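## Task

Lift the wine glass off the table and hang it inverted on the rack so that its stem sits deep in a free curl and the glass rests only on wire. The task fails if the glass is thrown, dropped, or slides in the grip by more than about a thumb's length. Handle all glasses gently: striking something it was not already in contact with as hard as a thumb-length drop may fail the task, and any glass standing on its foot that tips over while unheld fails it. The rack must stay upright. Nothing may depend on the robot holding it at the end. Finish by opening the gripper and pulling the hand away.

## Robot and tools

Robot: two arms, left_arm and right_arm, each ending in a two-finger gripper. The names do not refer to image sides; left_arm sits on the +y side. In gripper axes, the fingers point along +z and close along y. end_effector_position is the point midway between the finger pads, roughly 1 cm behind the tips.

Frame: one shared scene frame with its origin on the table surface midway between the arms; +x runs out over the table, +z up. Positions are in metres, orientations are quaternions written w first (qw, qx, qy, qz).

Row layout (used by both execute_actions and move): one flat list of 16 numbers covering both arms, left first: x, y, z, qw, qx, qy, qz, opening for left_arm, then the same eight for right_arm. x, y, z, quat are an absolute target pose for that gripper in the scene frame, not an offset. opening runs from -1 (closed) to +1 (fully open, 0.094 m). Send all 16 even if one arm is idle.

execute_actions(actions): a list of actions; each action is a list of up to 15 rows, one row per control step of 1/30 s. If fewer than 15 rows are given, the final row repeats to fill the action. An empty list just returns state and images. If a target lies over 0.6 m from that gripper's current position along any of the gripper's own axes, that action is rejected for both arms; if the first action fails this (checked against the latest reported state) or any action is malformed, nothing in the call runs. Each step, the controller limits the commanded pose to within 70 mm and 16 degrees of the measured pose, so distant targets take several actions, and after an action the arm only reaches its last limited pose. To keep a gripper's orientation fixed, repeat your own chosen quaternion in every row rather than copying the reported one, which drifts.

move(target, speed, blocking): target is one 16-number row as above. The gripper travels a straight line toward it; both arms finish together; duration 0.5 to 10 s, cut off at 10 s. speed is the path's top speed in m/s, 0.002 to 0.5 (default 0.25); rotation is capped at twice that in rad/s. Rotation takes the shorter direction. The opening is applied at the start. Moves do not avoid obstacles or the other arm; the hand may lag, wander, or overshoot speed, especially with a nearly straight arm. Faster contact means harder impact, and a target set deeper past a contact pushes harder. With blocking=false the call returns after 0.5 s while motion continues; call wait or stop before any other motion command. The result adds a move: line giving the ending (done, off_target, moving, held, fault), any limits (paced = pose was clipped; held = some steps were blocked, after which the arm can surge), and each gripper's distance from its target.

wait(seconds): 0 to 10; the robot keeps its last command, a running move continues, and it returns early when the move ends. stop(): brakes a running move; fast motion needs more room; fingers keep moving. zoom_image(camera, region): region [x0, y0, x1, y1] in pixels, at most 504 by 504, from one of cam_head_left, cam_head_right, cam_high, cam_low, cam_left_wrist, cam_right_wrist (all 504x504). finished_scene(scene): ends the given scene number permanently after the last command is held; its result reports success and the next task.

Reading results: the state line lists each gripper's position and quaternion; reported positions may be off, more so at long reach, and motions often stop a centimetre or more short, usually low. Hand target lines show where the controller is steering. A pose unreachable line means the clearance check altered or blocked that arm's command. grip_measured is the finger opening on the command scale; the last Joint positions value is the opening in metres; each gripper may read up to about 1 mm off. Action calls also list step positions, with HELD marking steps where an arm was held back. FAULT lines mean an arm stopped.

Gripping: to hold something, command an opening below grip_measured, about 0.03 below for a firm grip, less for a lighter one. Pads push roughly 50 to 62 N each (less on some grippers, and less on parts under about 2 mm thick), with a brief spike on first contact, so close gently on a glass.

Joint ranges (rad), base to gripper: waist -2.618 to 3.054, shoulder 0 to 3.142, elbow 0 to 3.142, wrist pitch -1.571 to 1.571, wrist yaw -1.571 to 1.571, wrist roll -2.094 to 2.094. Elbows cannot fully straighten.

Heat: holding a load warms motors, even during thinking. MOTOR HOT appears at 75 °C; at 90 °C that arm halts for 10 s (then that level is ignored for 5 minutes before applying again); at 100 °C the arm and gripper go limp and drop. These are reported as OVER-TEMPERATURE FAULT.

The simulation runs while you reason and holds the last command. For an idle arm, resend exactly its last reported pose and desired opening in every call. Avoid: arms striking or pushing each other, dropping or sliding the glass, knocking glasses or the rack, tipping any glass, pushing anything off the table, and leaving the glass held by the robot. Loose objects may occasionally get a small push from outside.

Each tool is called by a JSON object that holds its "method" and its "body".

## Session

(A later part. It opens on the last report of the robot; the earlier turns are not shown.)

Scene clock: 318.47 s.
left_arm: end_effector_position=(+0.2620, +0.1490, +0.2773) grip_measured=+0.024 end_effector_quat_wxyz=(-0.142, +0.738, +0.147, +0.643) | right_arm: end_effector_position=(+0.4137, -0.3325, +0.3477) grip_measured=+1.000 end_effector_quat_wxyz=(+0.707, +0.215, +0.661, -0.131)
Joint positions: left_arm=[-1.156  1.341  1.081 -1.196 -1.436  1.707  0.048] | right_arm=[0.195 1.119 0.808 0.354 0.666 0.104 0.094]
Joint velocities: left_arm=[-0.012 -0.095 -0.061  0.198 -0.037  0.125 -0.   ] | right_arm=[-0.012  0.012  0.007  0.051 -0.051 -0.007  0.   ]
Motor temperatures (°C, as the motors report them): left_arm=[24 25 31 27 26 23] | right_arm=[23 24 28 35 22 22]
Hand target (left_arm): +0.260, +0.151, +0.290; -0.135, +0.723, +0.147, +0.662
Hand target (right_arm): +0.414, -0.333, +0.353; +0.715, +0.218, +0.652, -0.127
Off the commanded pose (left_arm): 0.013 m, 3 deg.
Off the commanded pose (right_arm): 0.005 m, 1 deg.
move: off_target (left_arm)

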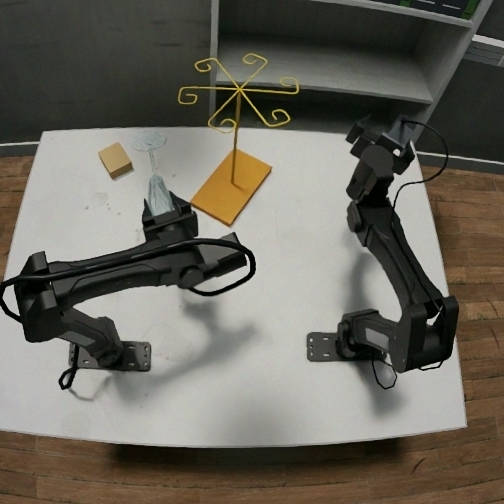

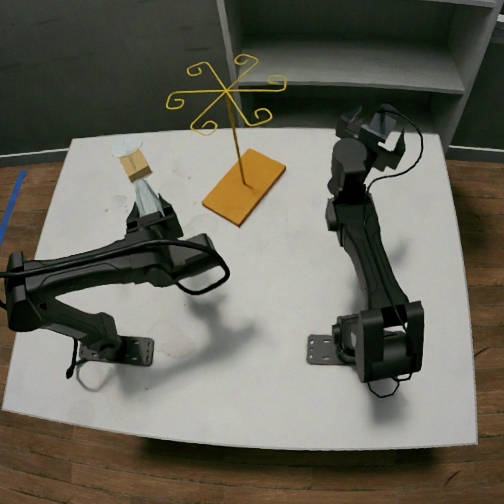

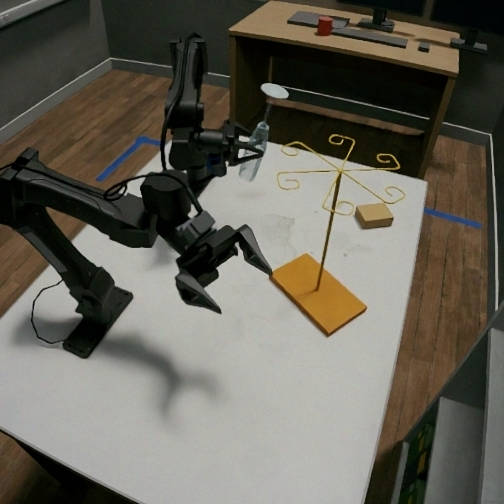

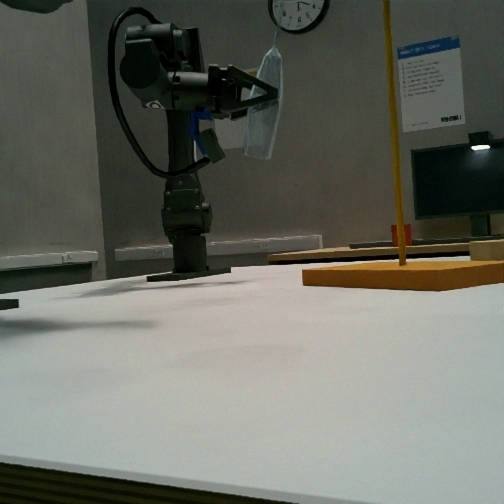

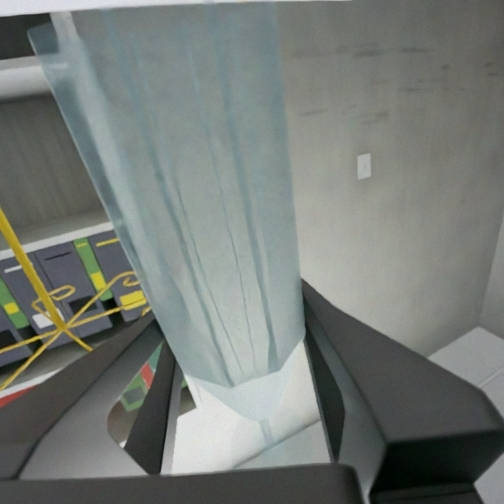

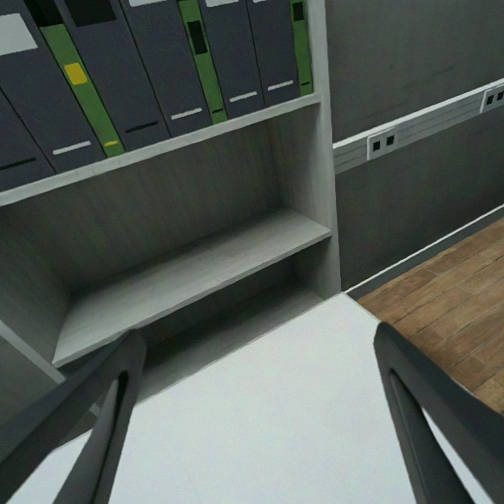

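{"method": "move", "body": {"target": [0.32,0.09,0.27,-0.180,0.673,0.174,0.696,-0.015,0.4135,-0.3326,0.3531,0.715,0.218,0.652,-0.127,1], "speed": 0.06}}

{"method": "zoom_image", "body": {"camera": "cam_high", "region": [180, 40, 440, 300]}}

{"method": "zoom_image", "body": {"camera": "cam_head_left", "region": [120, 40, 320, 240]}}

Scene clock: 364.53 s.
left_arm: end_effector_position=(+0.3153, +0.0914, +0.2538) grip_measured=+0.024 end_effector_quat_wxyz=(-0.182, +0.702, +0.166, +0.668) | right_arm: end_effector_position=(+0.4137, -0.3325, +0.3477) grip_measured=+1.000 end_effector_quat_wxyz=(+0.707, +0.215, +0.661, -0.131)
Joint positions: left_arm=[-1.08   1.696  1.255 -0.979 -1.53   1.756  0.048] | right_arm=[0.195 1.119 0.808 0.354 0.666 0.104 0.094]
Joint velocities: left_arm=[-0.012 -0.012  0.002 -0.022 -0.007  0.007  0.   ] | right_arm=[ 0.007 -0.017 -0.002 -0.007 -0.022  0.007  0.   ]
Motor temperatures (°C, as the motors report them): left_arm=[24 26 30 26 27 23] | right_arm=[23 24 28 36 22 22]
Hand target (left_arm): +0.319, +0.092, +0.271; -0.182, +0.681, +0.180, +0.686
Hand target (right_arm): +0.413, -0.333, +0.353; +0.715, +0.218, +0.652, -0.127
Off the commanded pose (left_arm): 0.017 m, 5 deg.
Off the commanded pose (right_arm): 0.005 m, 1 deg.
joint sent to its limit (left arm) — the command would take joint 5 (wrist yaw) past its lower limit, so that joint was sent only as far as its limit.
move: off_target (left_arm)

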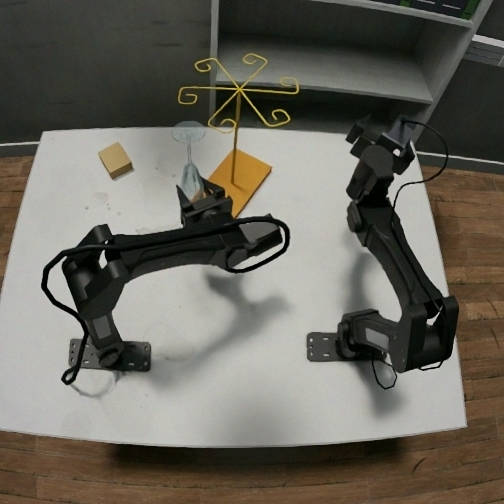

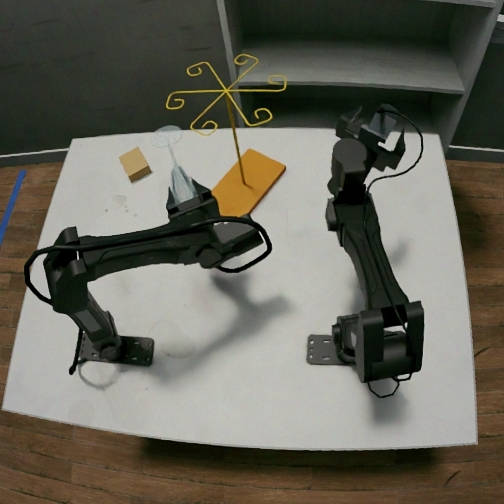

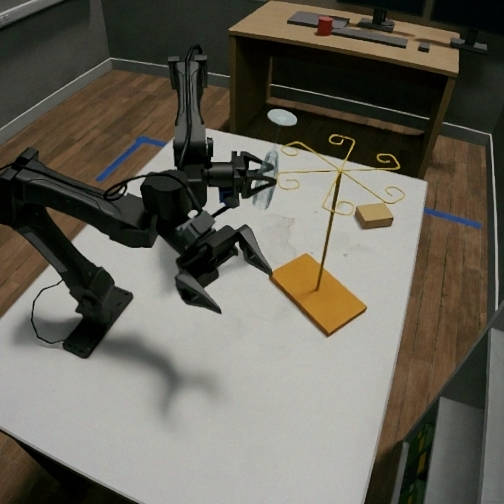

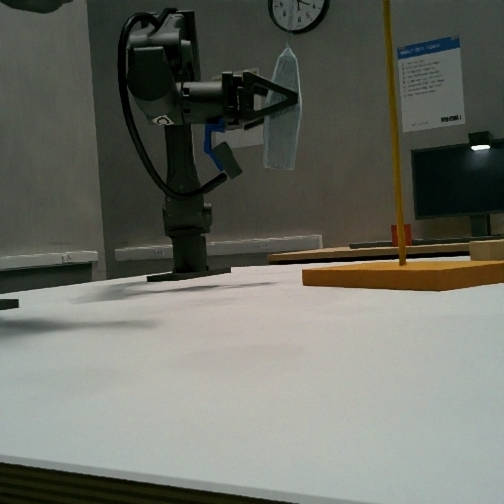

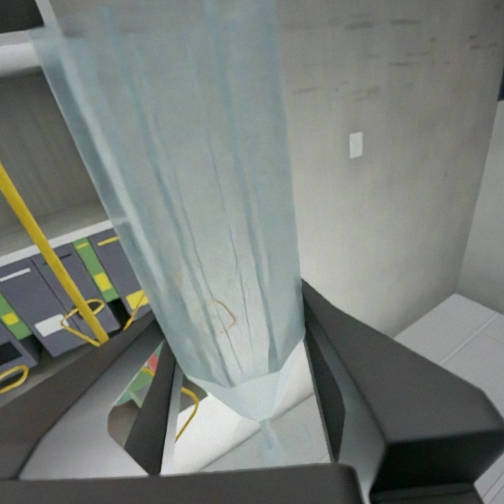

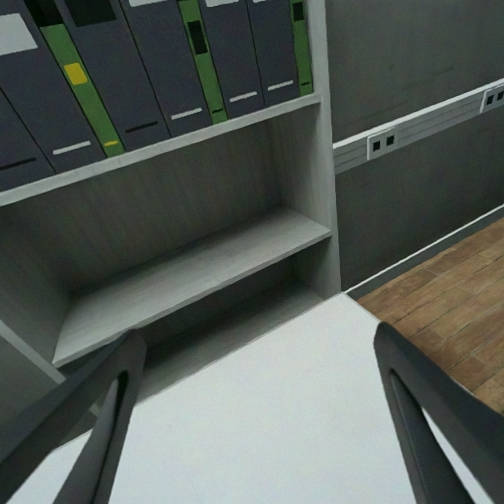

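Region (180, 40, 440, 300) of cam_high's 504x504 image, scaled by 1.938, with more detail than that image has.

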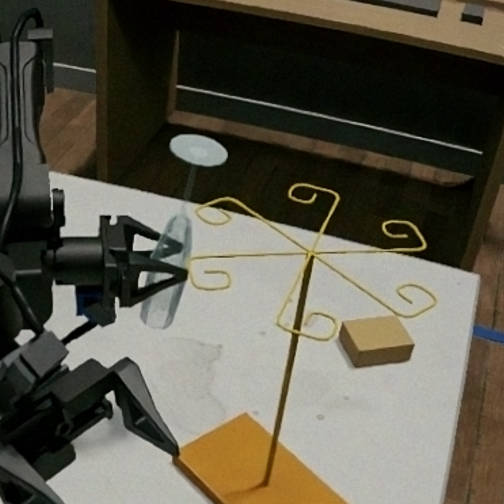

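Region (120, 40, 320, 240) of cam_head_left's 504x504 image, scaled by 2.520, with more detail than that image has.

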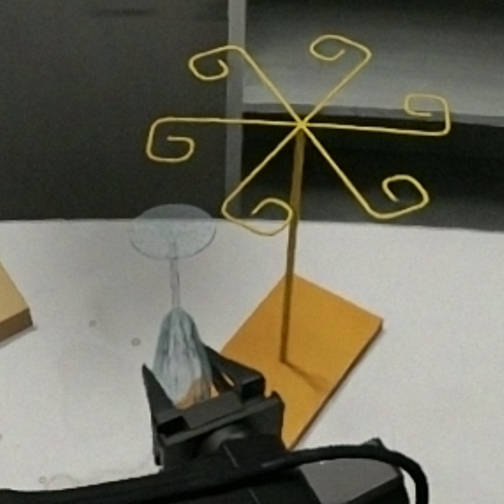

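{"method": "zoom_image", "body": {"camera": "cam_head_right", "region": [120, 40, 320, 240]}}

Region (120, 40, 320, 240) of cam_head_right's 504x504 image, scaled by 2.520, with more detail than that image has.

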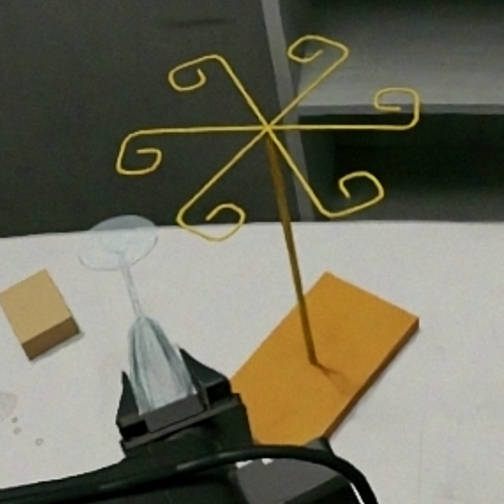

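{"method": "move", "body": {"target": [0.33,0.095,0.292,-0.195,0.680,0.195,0.680,-0.015,0.4135,-0.3326,0.3531,0.715,0.218,0.652,-0.127,1], "speed": 0.03}}

{"method": "move", "body": {"target": [0.37,0.093,0.292,-0.218,0.672,0.218,0.672,-0.015,0.4135,-0.3326,0.3531,0.715,0.218,0.652,-0.127,1], "speed": 0.025}}

{"method": "zoom_image", "body": {"camera": "cam_head_left", "region": [140, 50, 280, 190]}}

{"method": "zoom_image", "body": {"camera": "cam_head_right", "region": [120, 50, 260, 190]}}

{"method": "zoom_image", "body": {"camera": "cam_high", "region": [230, 80, 380, 230]}}

Scene clock: 461.50 s.
left_arm: end_effector_position=(+0.3267, +0.0925, +0.2763) grip_measured=+0.024 end_effector_quat_wxyz=(-0.178, +0.697, +0.190, +0.668) | right_arm: end_effector_position=(+0.4137, -0.3325, +0.3477) grip_measured=+1.000 end_effector_quat_wxyz=(+0.707, +0.215, +0.661, -0.131)
Joint positions: left_arm=[-1.047  1.696  1.344 -0.976 -1.525  1.808  0.048] | right_arm=[0.195 1.119 0.808 0.354 0.666 0.104 0.094]
Joint velocities: left_arm=[ 0.007 -0.002  0.012  0.051 -0.007 -0.022  0.002] | right_arm=[-0.007  0.002  0.002  0.081  0.022 -0.007  0.   ]
Motor temperatures (°C, as the motors report them): left_arm=[24 27 34 26 28 23] | right_arm=[23 24 29 37 22 22]
Hand target (left_arm): +0.329, +0.096, +0.292; -0.192, +0.680, +0.192, +0.681
Hand target (right_arm): +0.413, -0.333, +0.353; +0.715, +0.218, +0.652, -0.127
Off the commanded pose (left_arm): 0.016 m, 3 deg.
Off the commanded pose (right_arm): 0.005 m, 1 deg.
move: off_target (left_arm)

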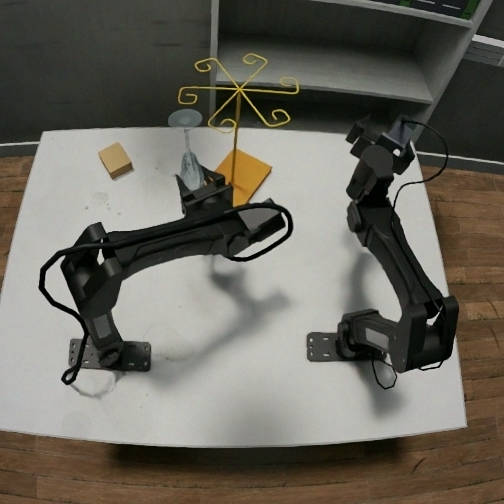

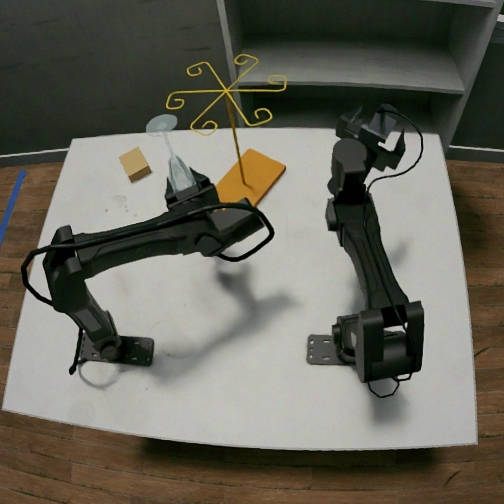

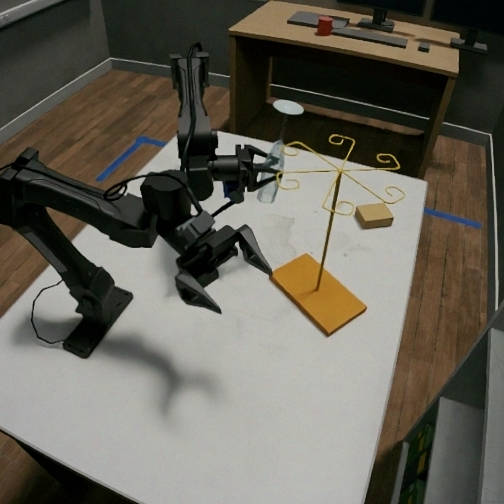

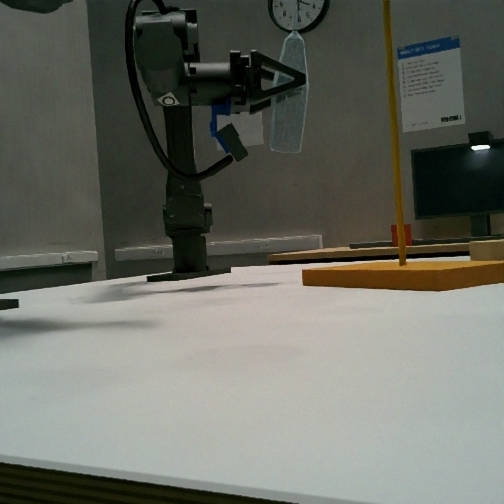

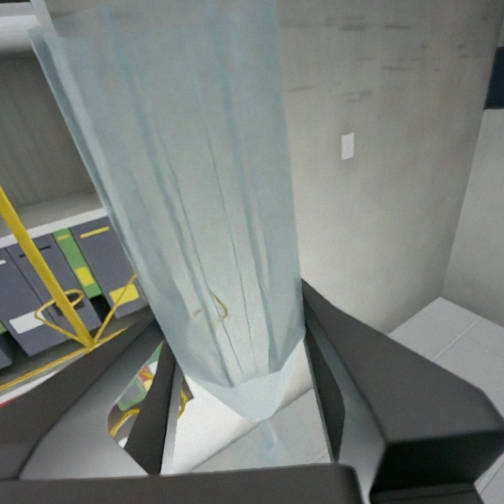

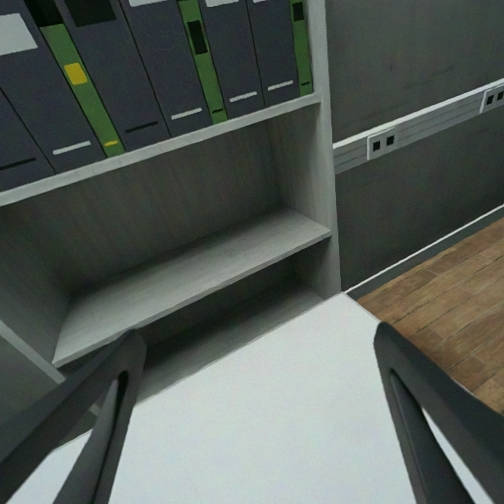

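Scene clock: 463.97 s.
left_arm: end_effector_position=(+0.3652, +0.0919, +0.2748) grip_measured=+0.024 end_effector_quat_wxyz=(-0.221, +0.694, +0.207, +0.653) | right_arm: end_effector_position=(+0.4137, -0.3325, +0.3477) grip_measured=+1.000 end_effector_quat_wxyz=(+0.707, +0.215, +0.661, -0.131)
Joint positions: left_arm=[-0.954  1.825  1.491 -0.936 -1.52   1.908  0.048] | right_arm=[0.195 1.119 0.808 0.354 0.666 0.104 0.094]
Joint velocities: left_arm=[-0.002 -0.017  0.017  0.007 -0.037  0.037  0.   ] | right_arm=[-0.017 -0.002  0.007 -0.037 -0.007 -0.051  0.   ]
Motor temperatures (°C, as the motors report them): left_arm=[24 27 34 26 28 23] | right_arm=[23 24 29 37 22 22]
Hand target (left_arm): +0.368, +0.094, +0.292; -0.222, +0.673, +0.223, +0.670
Hand target (right_arm): +0.413, -0.333, +0.353; +0.715, +0.218, +0.652, -0.127
Off the commanded pose (left_arm): 0.018 m, 4 deg.
Off the commanded pose (right_arm): 0.005 m, 1 deg.
move: off_target (left_arm)

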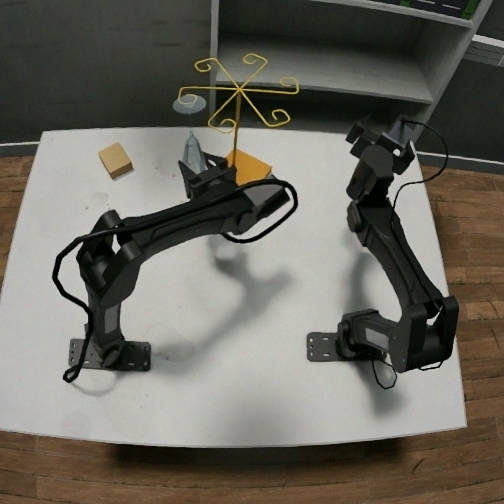

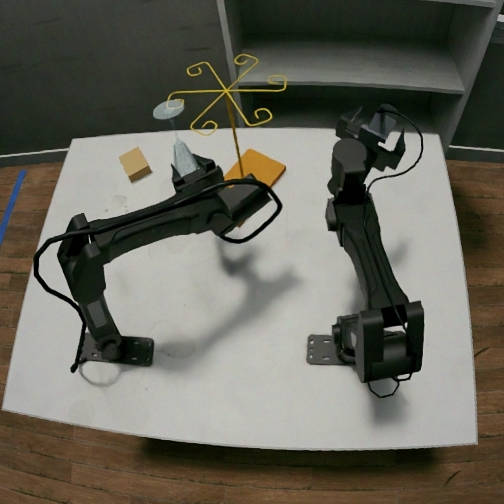

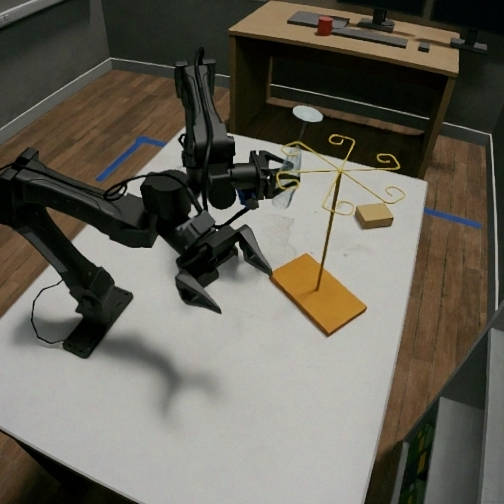

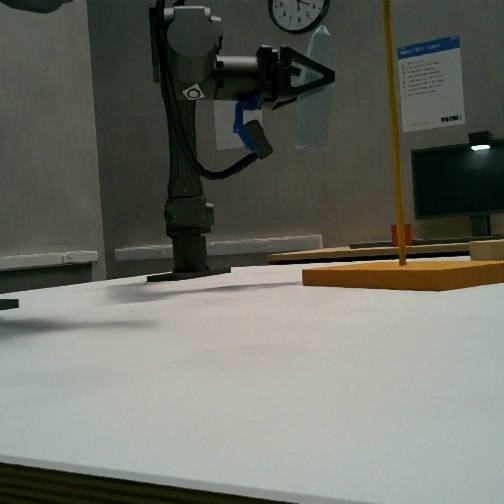

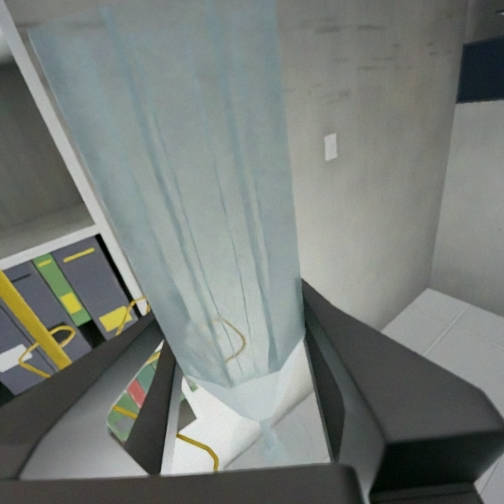

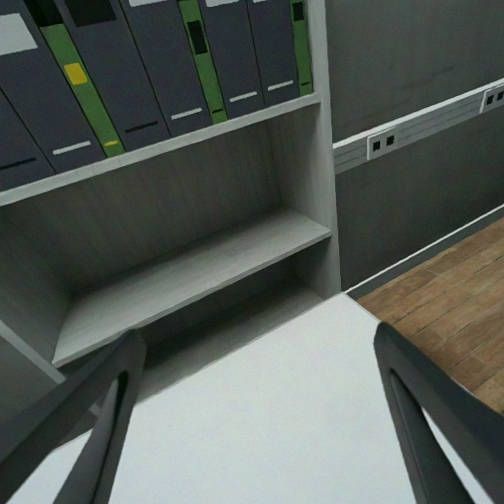

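Region (140, 50, 280, 190) of cam_head_left's 504x504 image, scaled by 3.600, with more detail than that image has.

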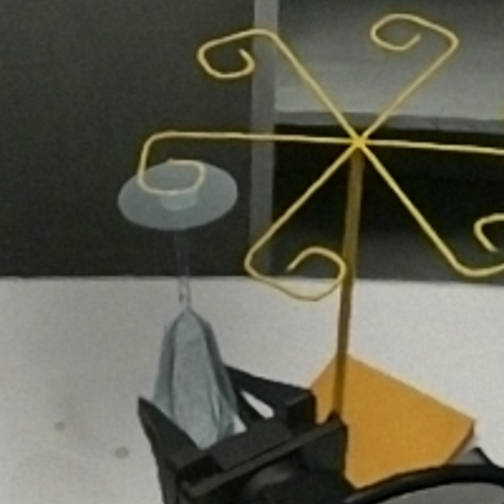

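Region (120, 50, 260, 190) of cam_head_right's 504x504 image, scaled by 3.600, with more detail than that image has.

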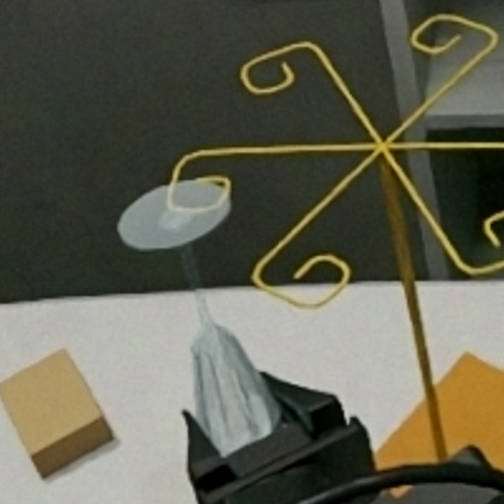

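Region (230, 80, 380, 230) of cam_high's 504x504 image, scaled by 3.360, with more detail than that image has.

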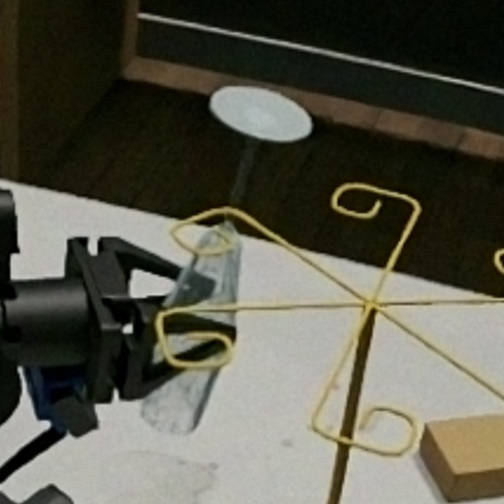

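{"method": "move", "body": {"target": [0.405,0.070,0.292,-0.242,0.665,0.242,0.665,-0.015,0.4135,-0.3326,0.3531,0.715,0.218,0.652,-0.127,1], "speed": 0.02}}

{"method": "zoom_image", "body": {"camera": "cam_head_left", "region": [140, 50, 280, 190]}}

{"method": "zoom_image", "body": {"camera": "cam_high", "region": [230, 80, 380, 230]}}

Scene clock: 544.80 s.
left_arm: end_effector_position=(+0.4034, +0.0649, +0.2750) grip_measured=+0.024 end_effector_quat_wxyz=(-0.223, +0.682, +0.231, +0.657) | right_arm: end_effector_position=(+0.4138, -0.3325, +0.3476) grip_measured=+1.000 end_effector_quat_wxyz=(+0.707, +0.215, +0.661, -0.131)
Joint positions: left_arm=[-0.917  2.012  1.733 -0.931 -1.53   1.932  0.048] | right_arm=[0.195 1.119 0.808 0.354 0.666 0.104 0.094]
Joint velocities: left_arm=[ 0.007 -0.007  0.007 -0.051  0.007 -0.037 -0.001] | right_arm=[-0.007 -0.007 -0.002 -0.037 -0.022  0.066  0.   ]
Motor temperatures (°C, as the motors report them): left_arm=[24 29 35 26 28 23] | right_arm=[23 24 29 38 22 22]
Hand target (left_arm): +0.405, +0.071, +0.292; -0.237, +0.665, +0.235, +0.669
Hand target (right_arm): +0.414, -0.333, +0.353; +0.715, +0.218, +0.652, -0.127
Off the commanded pose (left_arm): 0.018 m, 3 deg.
Off the commanded pose (right_arm): 0.006 m, 1 deg.
move: off_target (left_arm)

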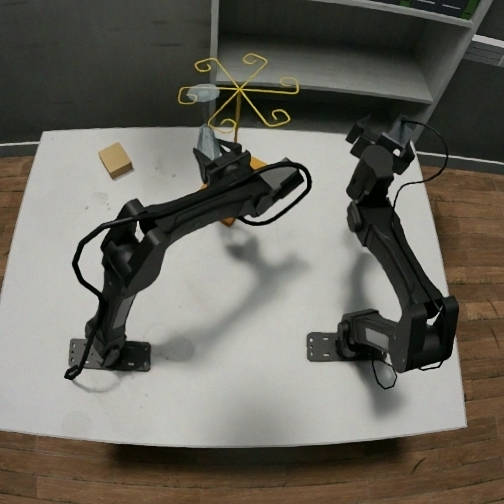

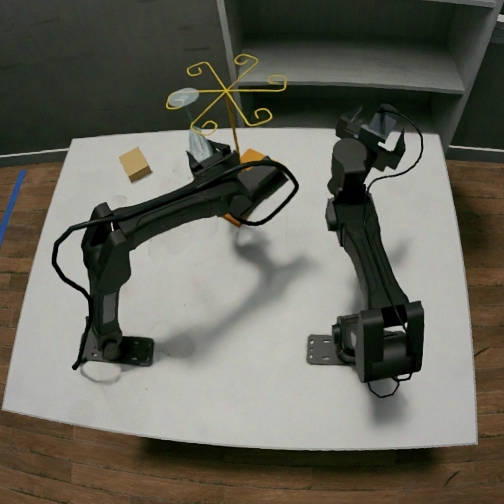

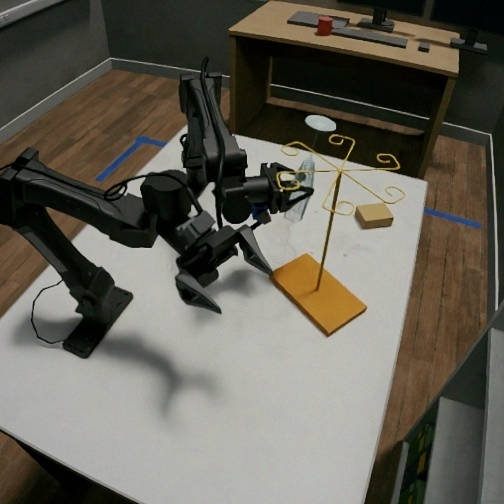

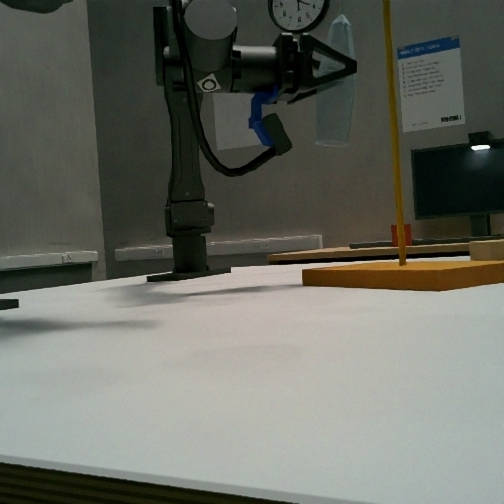

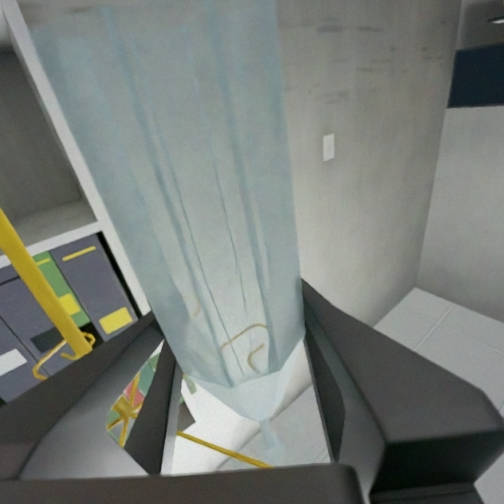

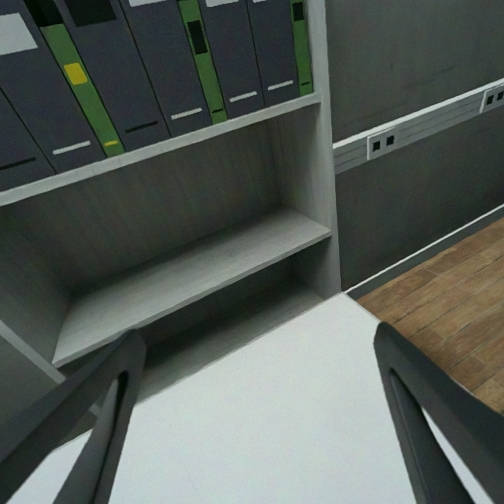

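Region (140, 50, 280, 190) of cam_head_left's 504x504 image, scaled by 3.600, with more detail than that image has.

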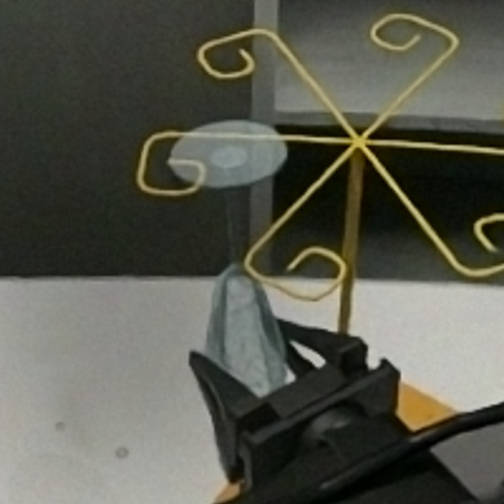

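Region (230, 80, 380, 230) of cam_high's 504x504 image, scaled by 3.360, with more detail than that image has.

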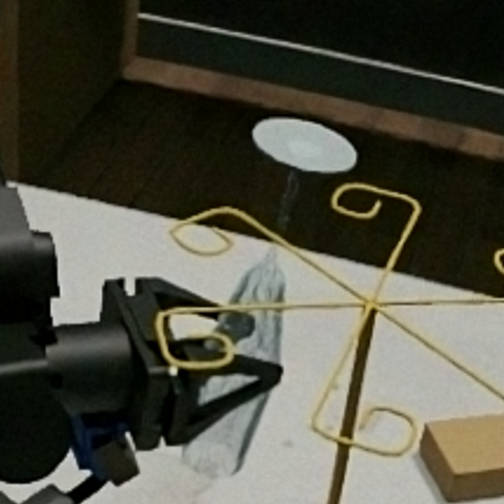

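{"method": "move", "body": {"target": [0.432,0.078,0.292,-0.262,0.657,0.262,0.657,-0.015,0.4135,-0.3326,0.3531,0.715,0.218,0.652,-0.127,1], "speed": 0.015}}

{"method": "zoom_image", "body": {"camera": "cam_head_left", "region": [140, 50, 280, 190]}}

{"method": "zoom_image", "body": {"camera": "cam_high", "region": [230, 80, 380, 230]}}

{"method": "zoom_image", "body": {"camera": "cam_head_right", "region": [120, 50, 260, 190]}}

Scene clock: 578.33 s.
left_arm: end_effector_position=(+0.4305, +0.0720, +0.2747) grip_measured=+0.024 end_effector_quat_wxyz=(-0.243, +0.675, +0.250, +0.651) | right_arm: end_effector_position=(+0.4137, -0.3325, +0.3477) grip_measured=+1.000 end_effector_quat_wxyz=(+0.707, +0.215, +0.661, -0.131)
Joint positions: left_arm=[-0.857  2.098  1.854 -0.932 -1.533  1.968  0.048] | right_arm=[0.195 1.119 0.808 0.354 0.666 0.104 0.094]
Joint velocities: left_arm=[ 0.012 -0.007 -0.012  0.051  0.007  0.022 -0.   ] | right_arm=[ 0.002 -0.012 -0.002 -0.037  0.022  0.007  0.   ]
Motor temperatures (°C, as the motors report them): left_arm=[24 31 36 25 28 23] | right_arm=[23 24 29 38 22 22]
Hand target (left_arm): +0.431, +0.079, +0.292; -0.257, +0.657, +0.255, +0.661
Hand target (right_arm): +0.414, -0.333, +0.353; +0.715, +0.218, +0.652, -0.127
Off the commanded pose (left_arm): 0.018 m, 3 deg.
Off the commanded pose (right_arm): 0.005 m, 1 deg.
move: off_target (left_arm)

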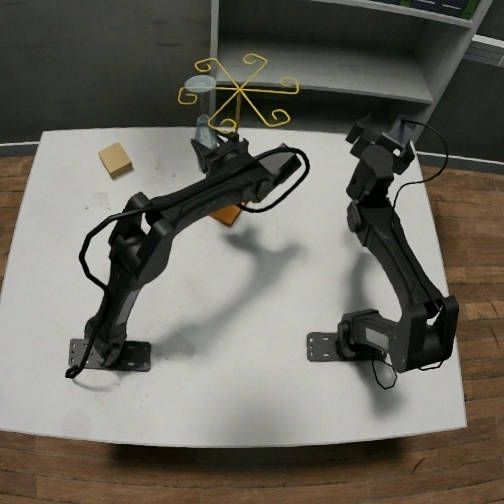

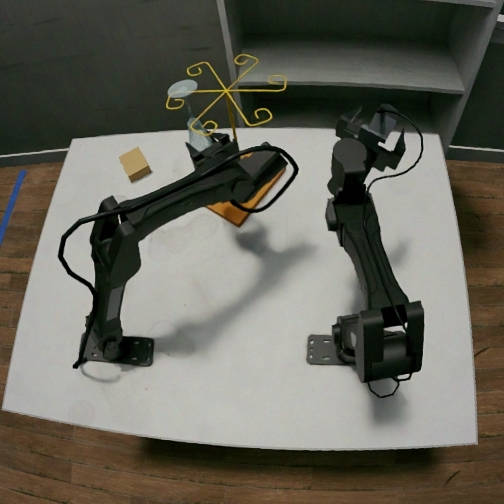

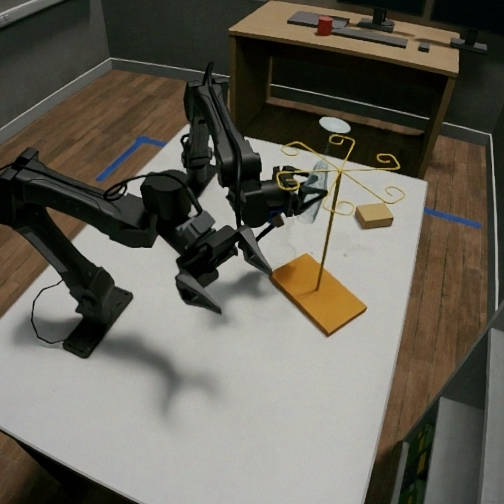

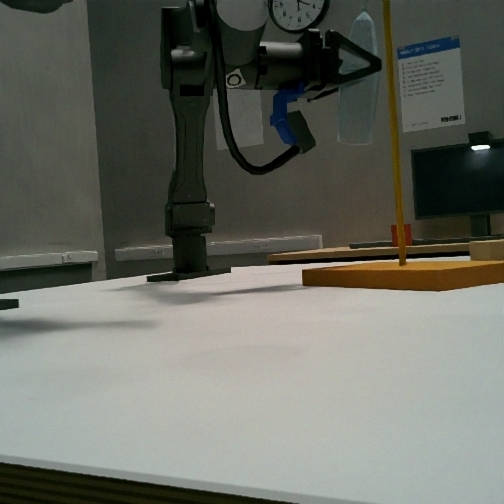

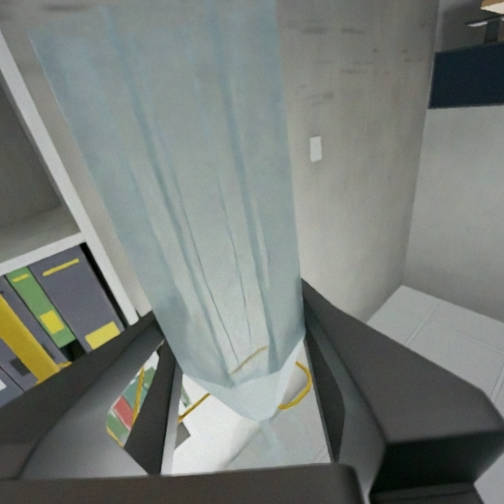

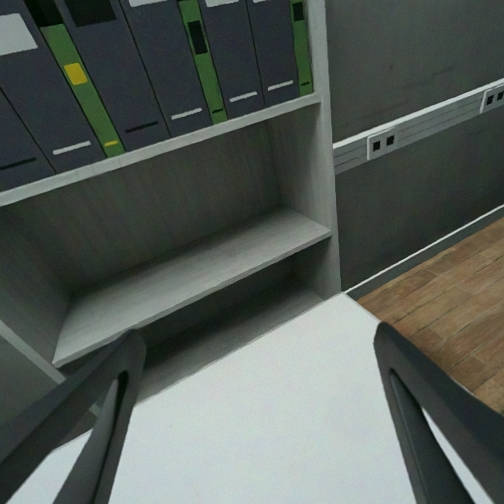

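Region (140, 50, 280, 190) of cam_head_left's 504x504 image, scaled by 3.600, with more detail than that image has.

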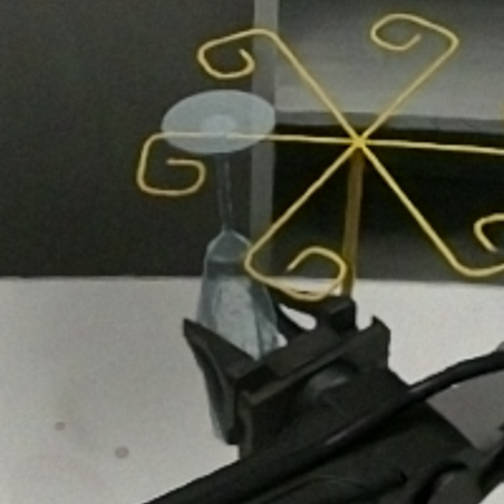

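Region (230, 80, 380, 230) of cam_high's 504x504 image, scaled by 3.360, with more detail than that image has.

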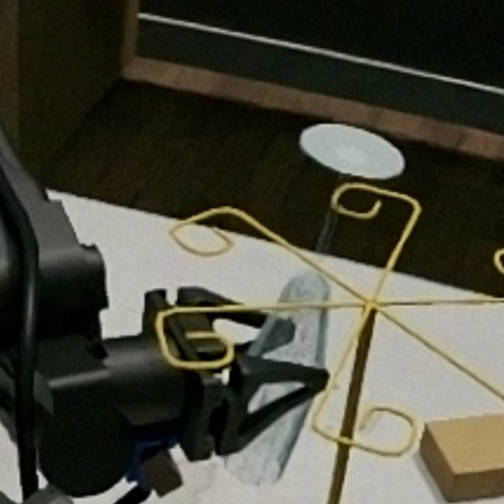

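Region (120, 50, 260, 190) of cam_head_right's 504x504 image, scaled by 3.600, with more detail than that image has.

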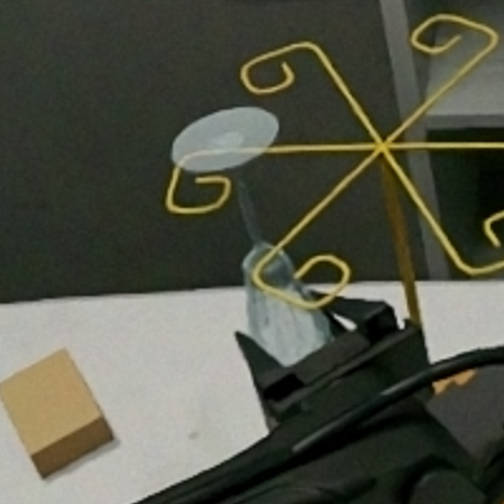

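{"method": "move", "body": {"target": [0.455,0.079,0.292,-0.282,0.648,0.282,0.648,-0.015,0.4135,-0.3326,0.3531,0.715,0.218,0.652,-0.127,1], "speed": 0.012}}

{"method": "zoom_image", "body": {"camera": "cam_head_left", "region": [150, 50, 270, 170]}}

{"method": "zoom_image", "body": {"camera": "cam_high", "region": [260, 90, 380, 210]}}

{"method": "zoom_image", "body": {"camera": "cam_head_right", "region": [140, 50, 260, 170]}}

Scene clock: 608.67 s.
left_arm: end_effector_position=(+0.4544, +0.0721, +0.2744) grip_measured=+0.024 end_effector_quat_wxyz=(-0.261, +0.671, +0.259, +0.644) | right_arm: end_effector_position=(+0.4137, -0.3325, +0.3477) grip_measured=+1.000 end_effector_quat_wxyz=(+0.707, +0.215, +0.661, -0.131)
Joint positions: left_arm=[-0.818  2.211  2.032 -1.013 -1.533  1.968  0.048] | right_arm=[0.195 1.119 0.808 0.354 0.666 0.104 0.094]
Joint velocities: left_arm=[-0.007  0.022  0.027 -0.081 -0.022 -0.022 -0.   ] | right_arm=[ 0.002  0.007 -0.017 -0.037 -0.007  0.037  0.   ]
Motor temperatures (°C, as the motors report them): left_arm=[24 32 36 25 28 23] | right_arm=[23 24 29 38 22 22]
Hand target (left_arm): +0.454, +0.079, +0.292; -0.270, +0.652, +0.268, +0.656
Hand target (right_arm): +0.413, -0.333, +0.353; +0.715, +0.218, +0.652, -0.127
Off the commanded pose (left_arm): 0.019 m, 5 deg.
Off the commanded pose (right_arm): 0.005 m, 1 deg.
joint sent to its limit (left arm) — the command would take joint 5 (wrist yaw) past its lower limit, so that joint was sent only as far as its limit.
move: off_target (left_arm)

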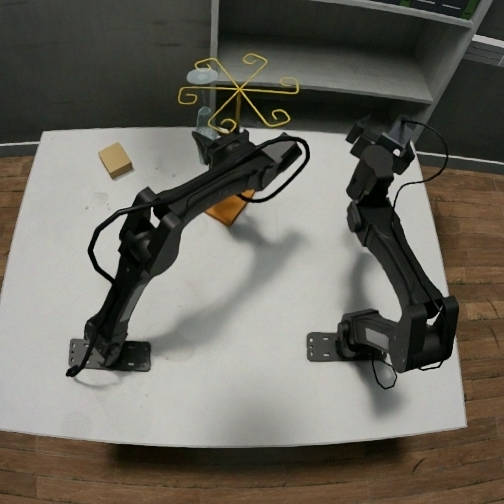

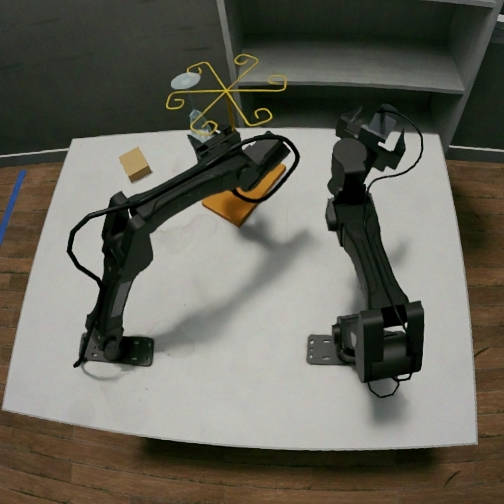

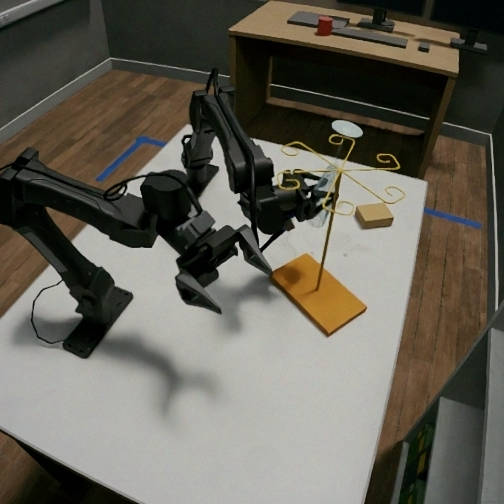

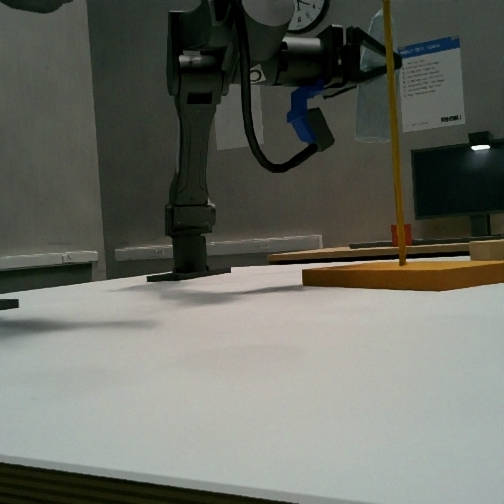

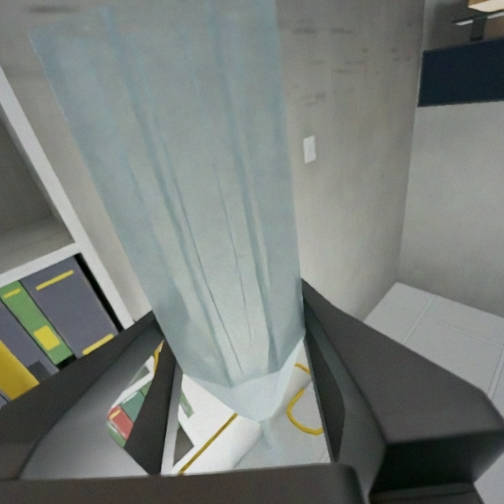

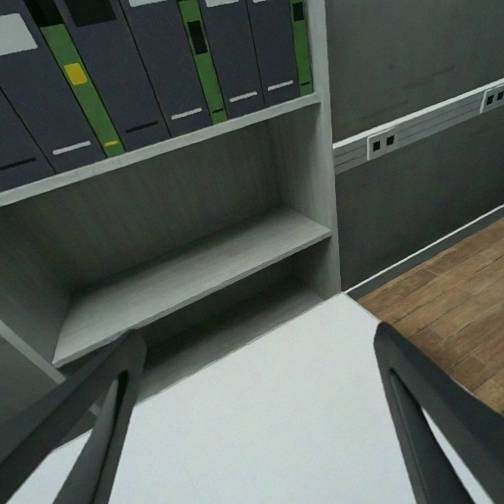

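Region (150, 50, 270, 170) of cam_head_left's 504x504 image, scaled by 4.200, with more detail than that image has.

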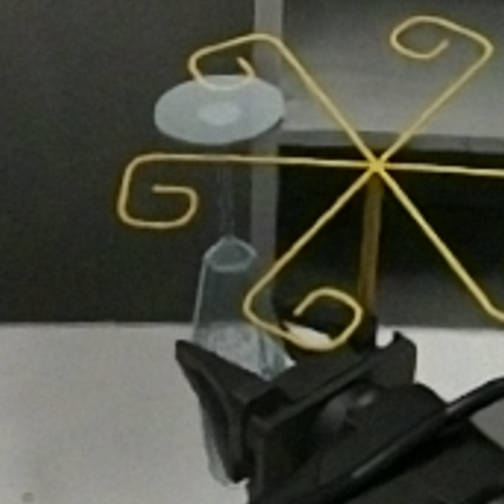

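Region (260, 90, 380, 210) of cam_high's 504x504 image, scaled by 4.200, with more detail than that image has.

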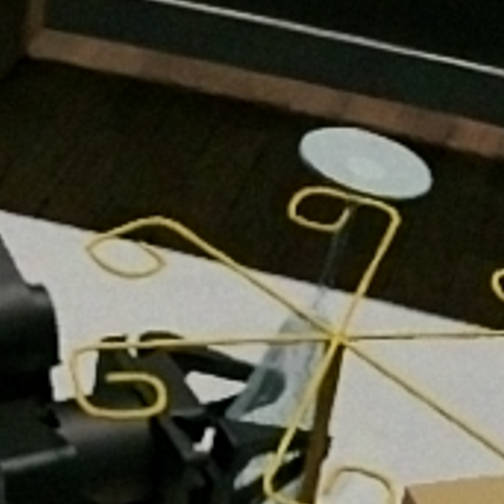

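Region (140, 50, 260, 170) of cam_head_right's 504x504 image, scaled by 4.200, with more detail than that image has.

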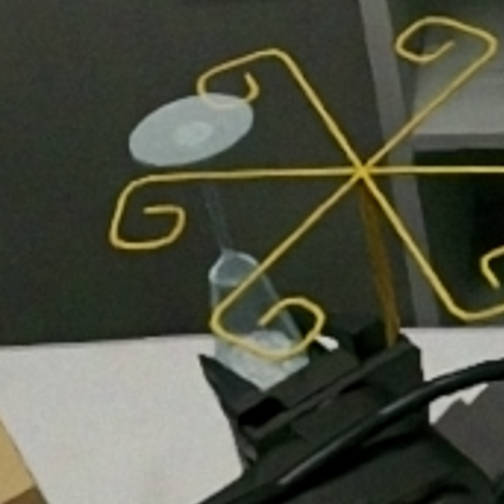

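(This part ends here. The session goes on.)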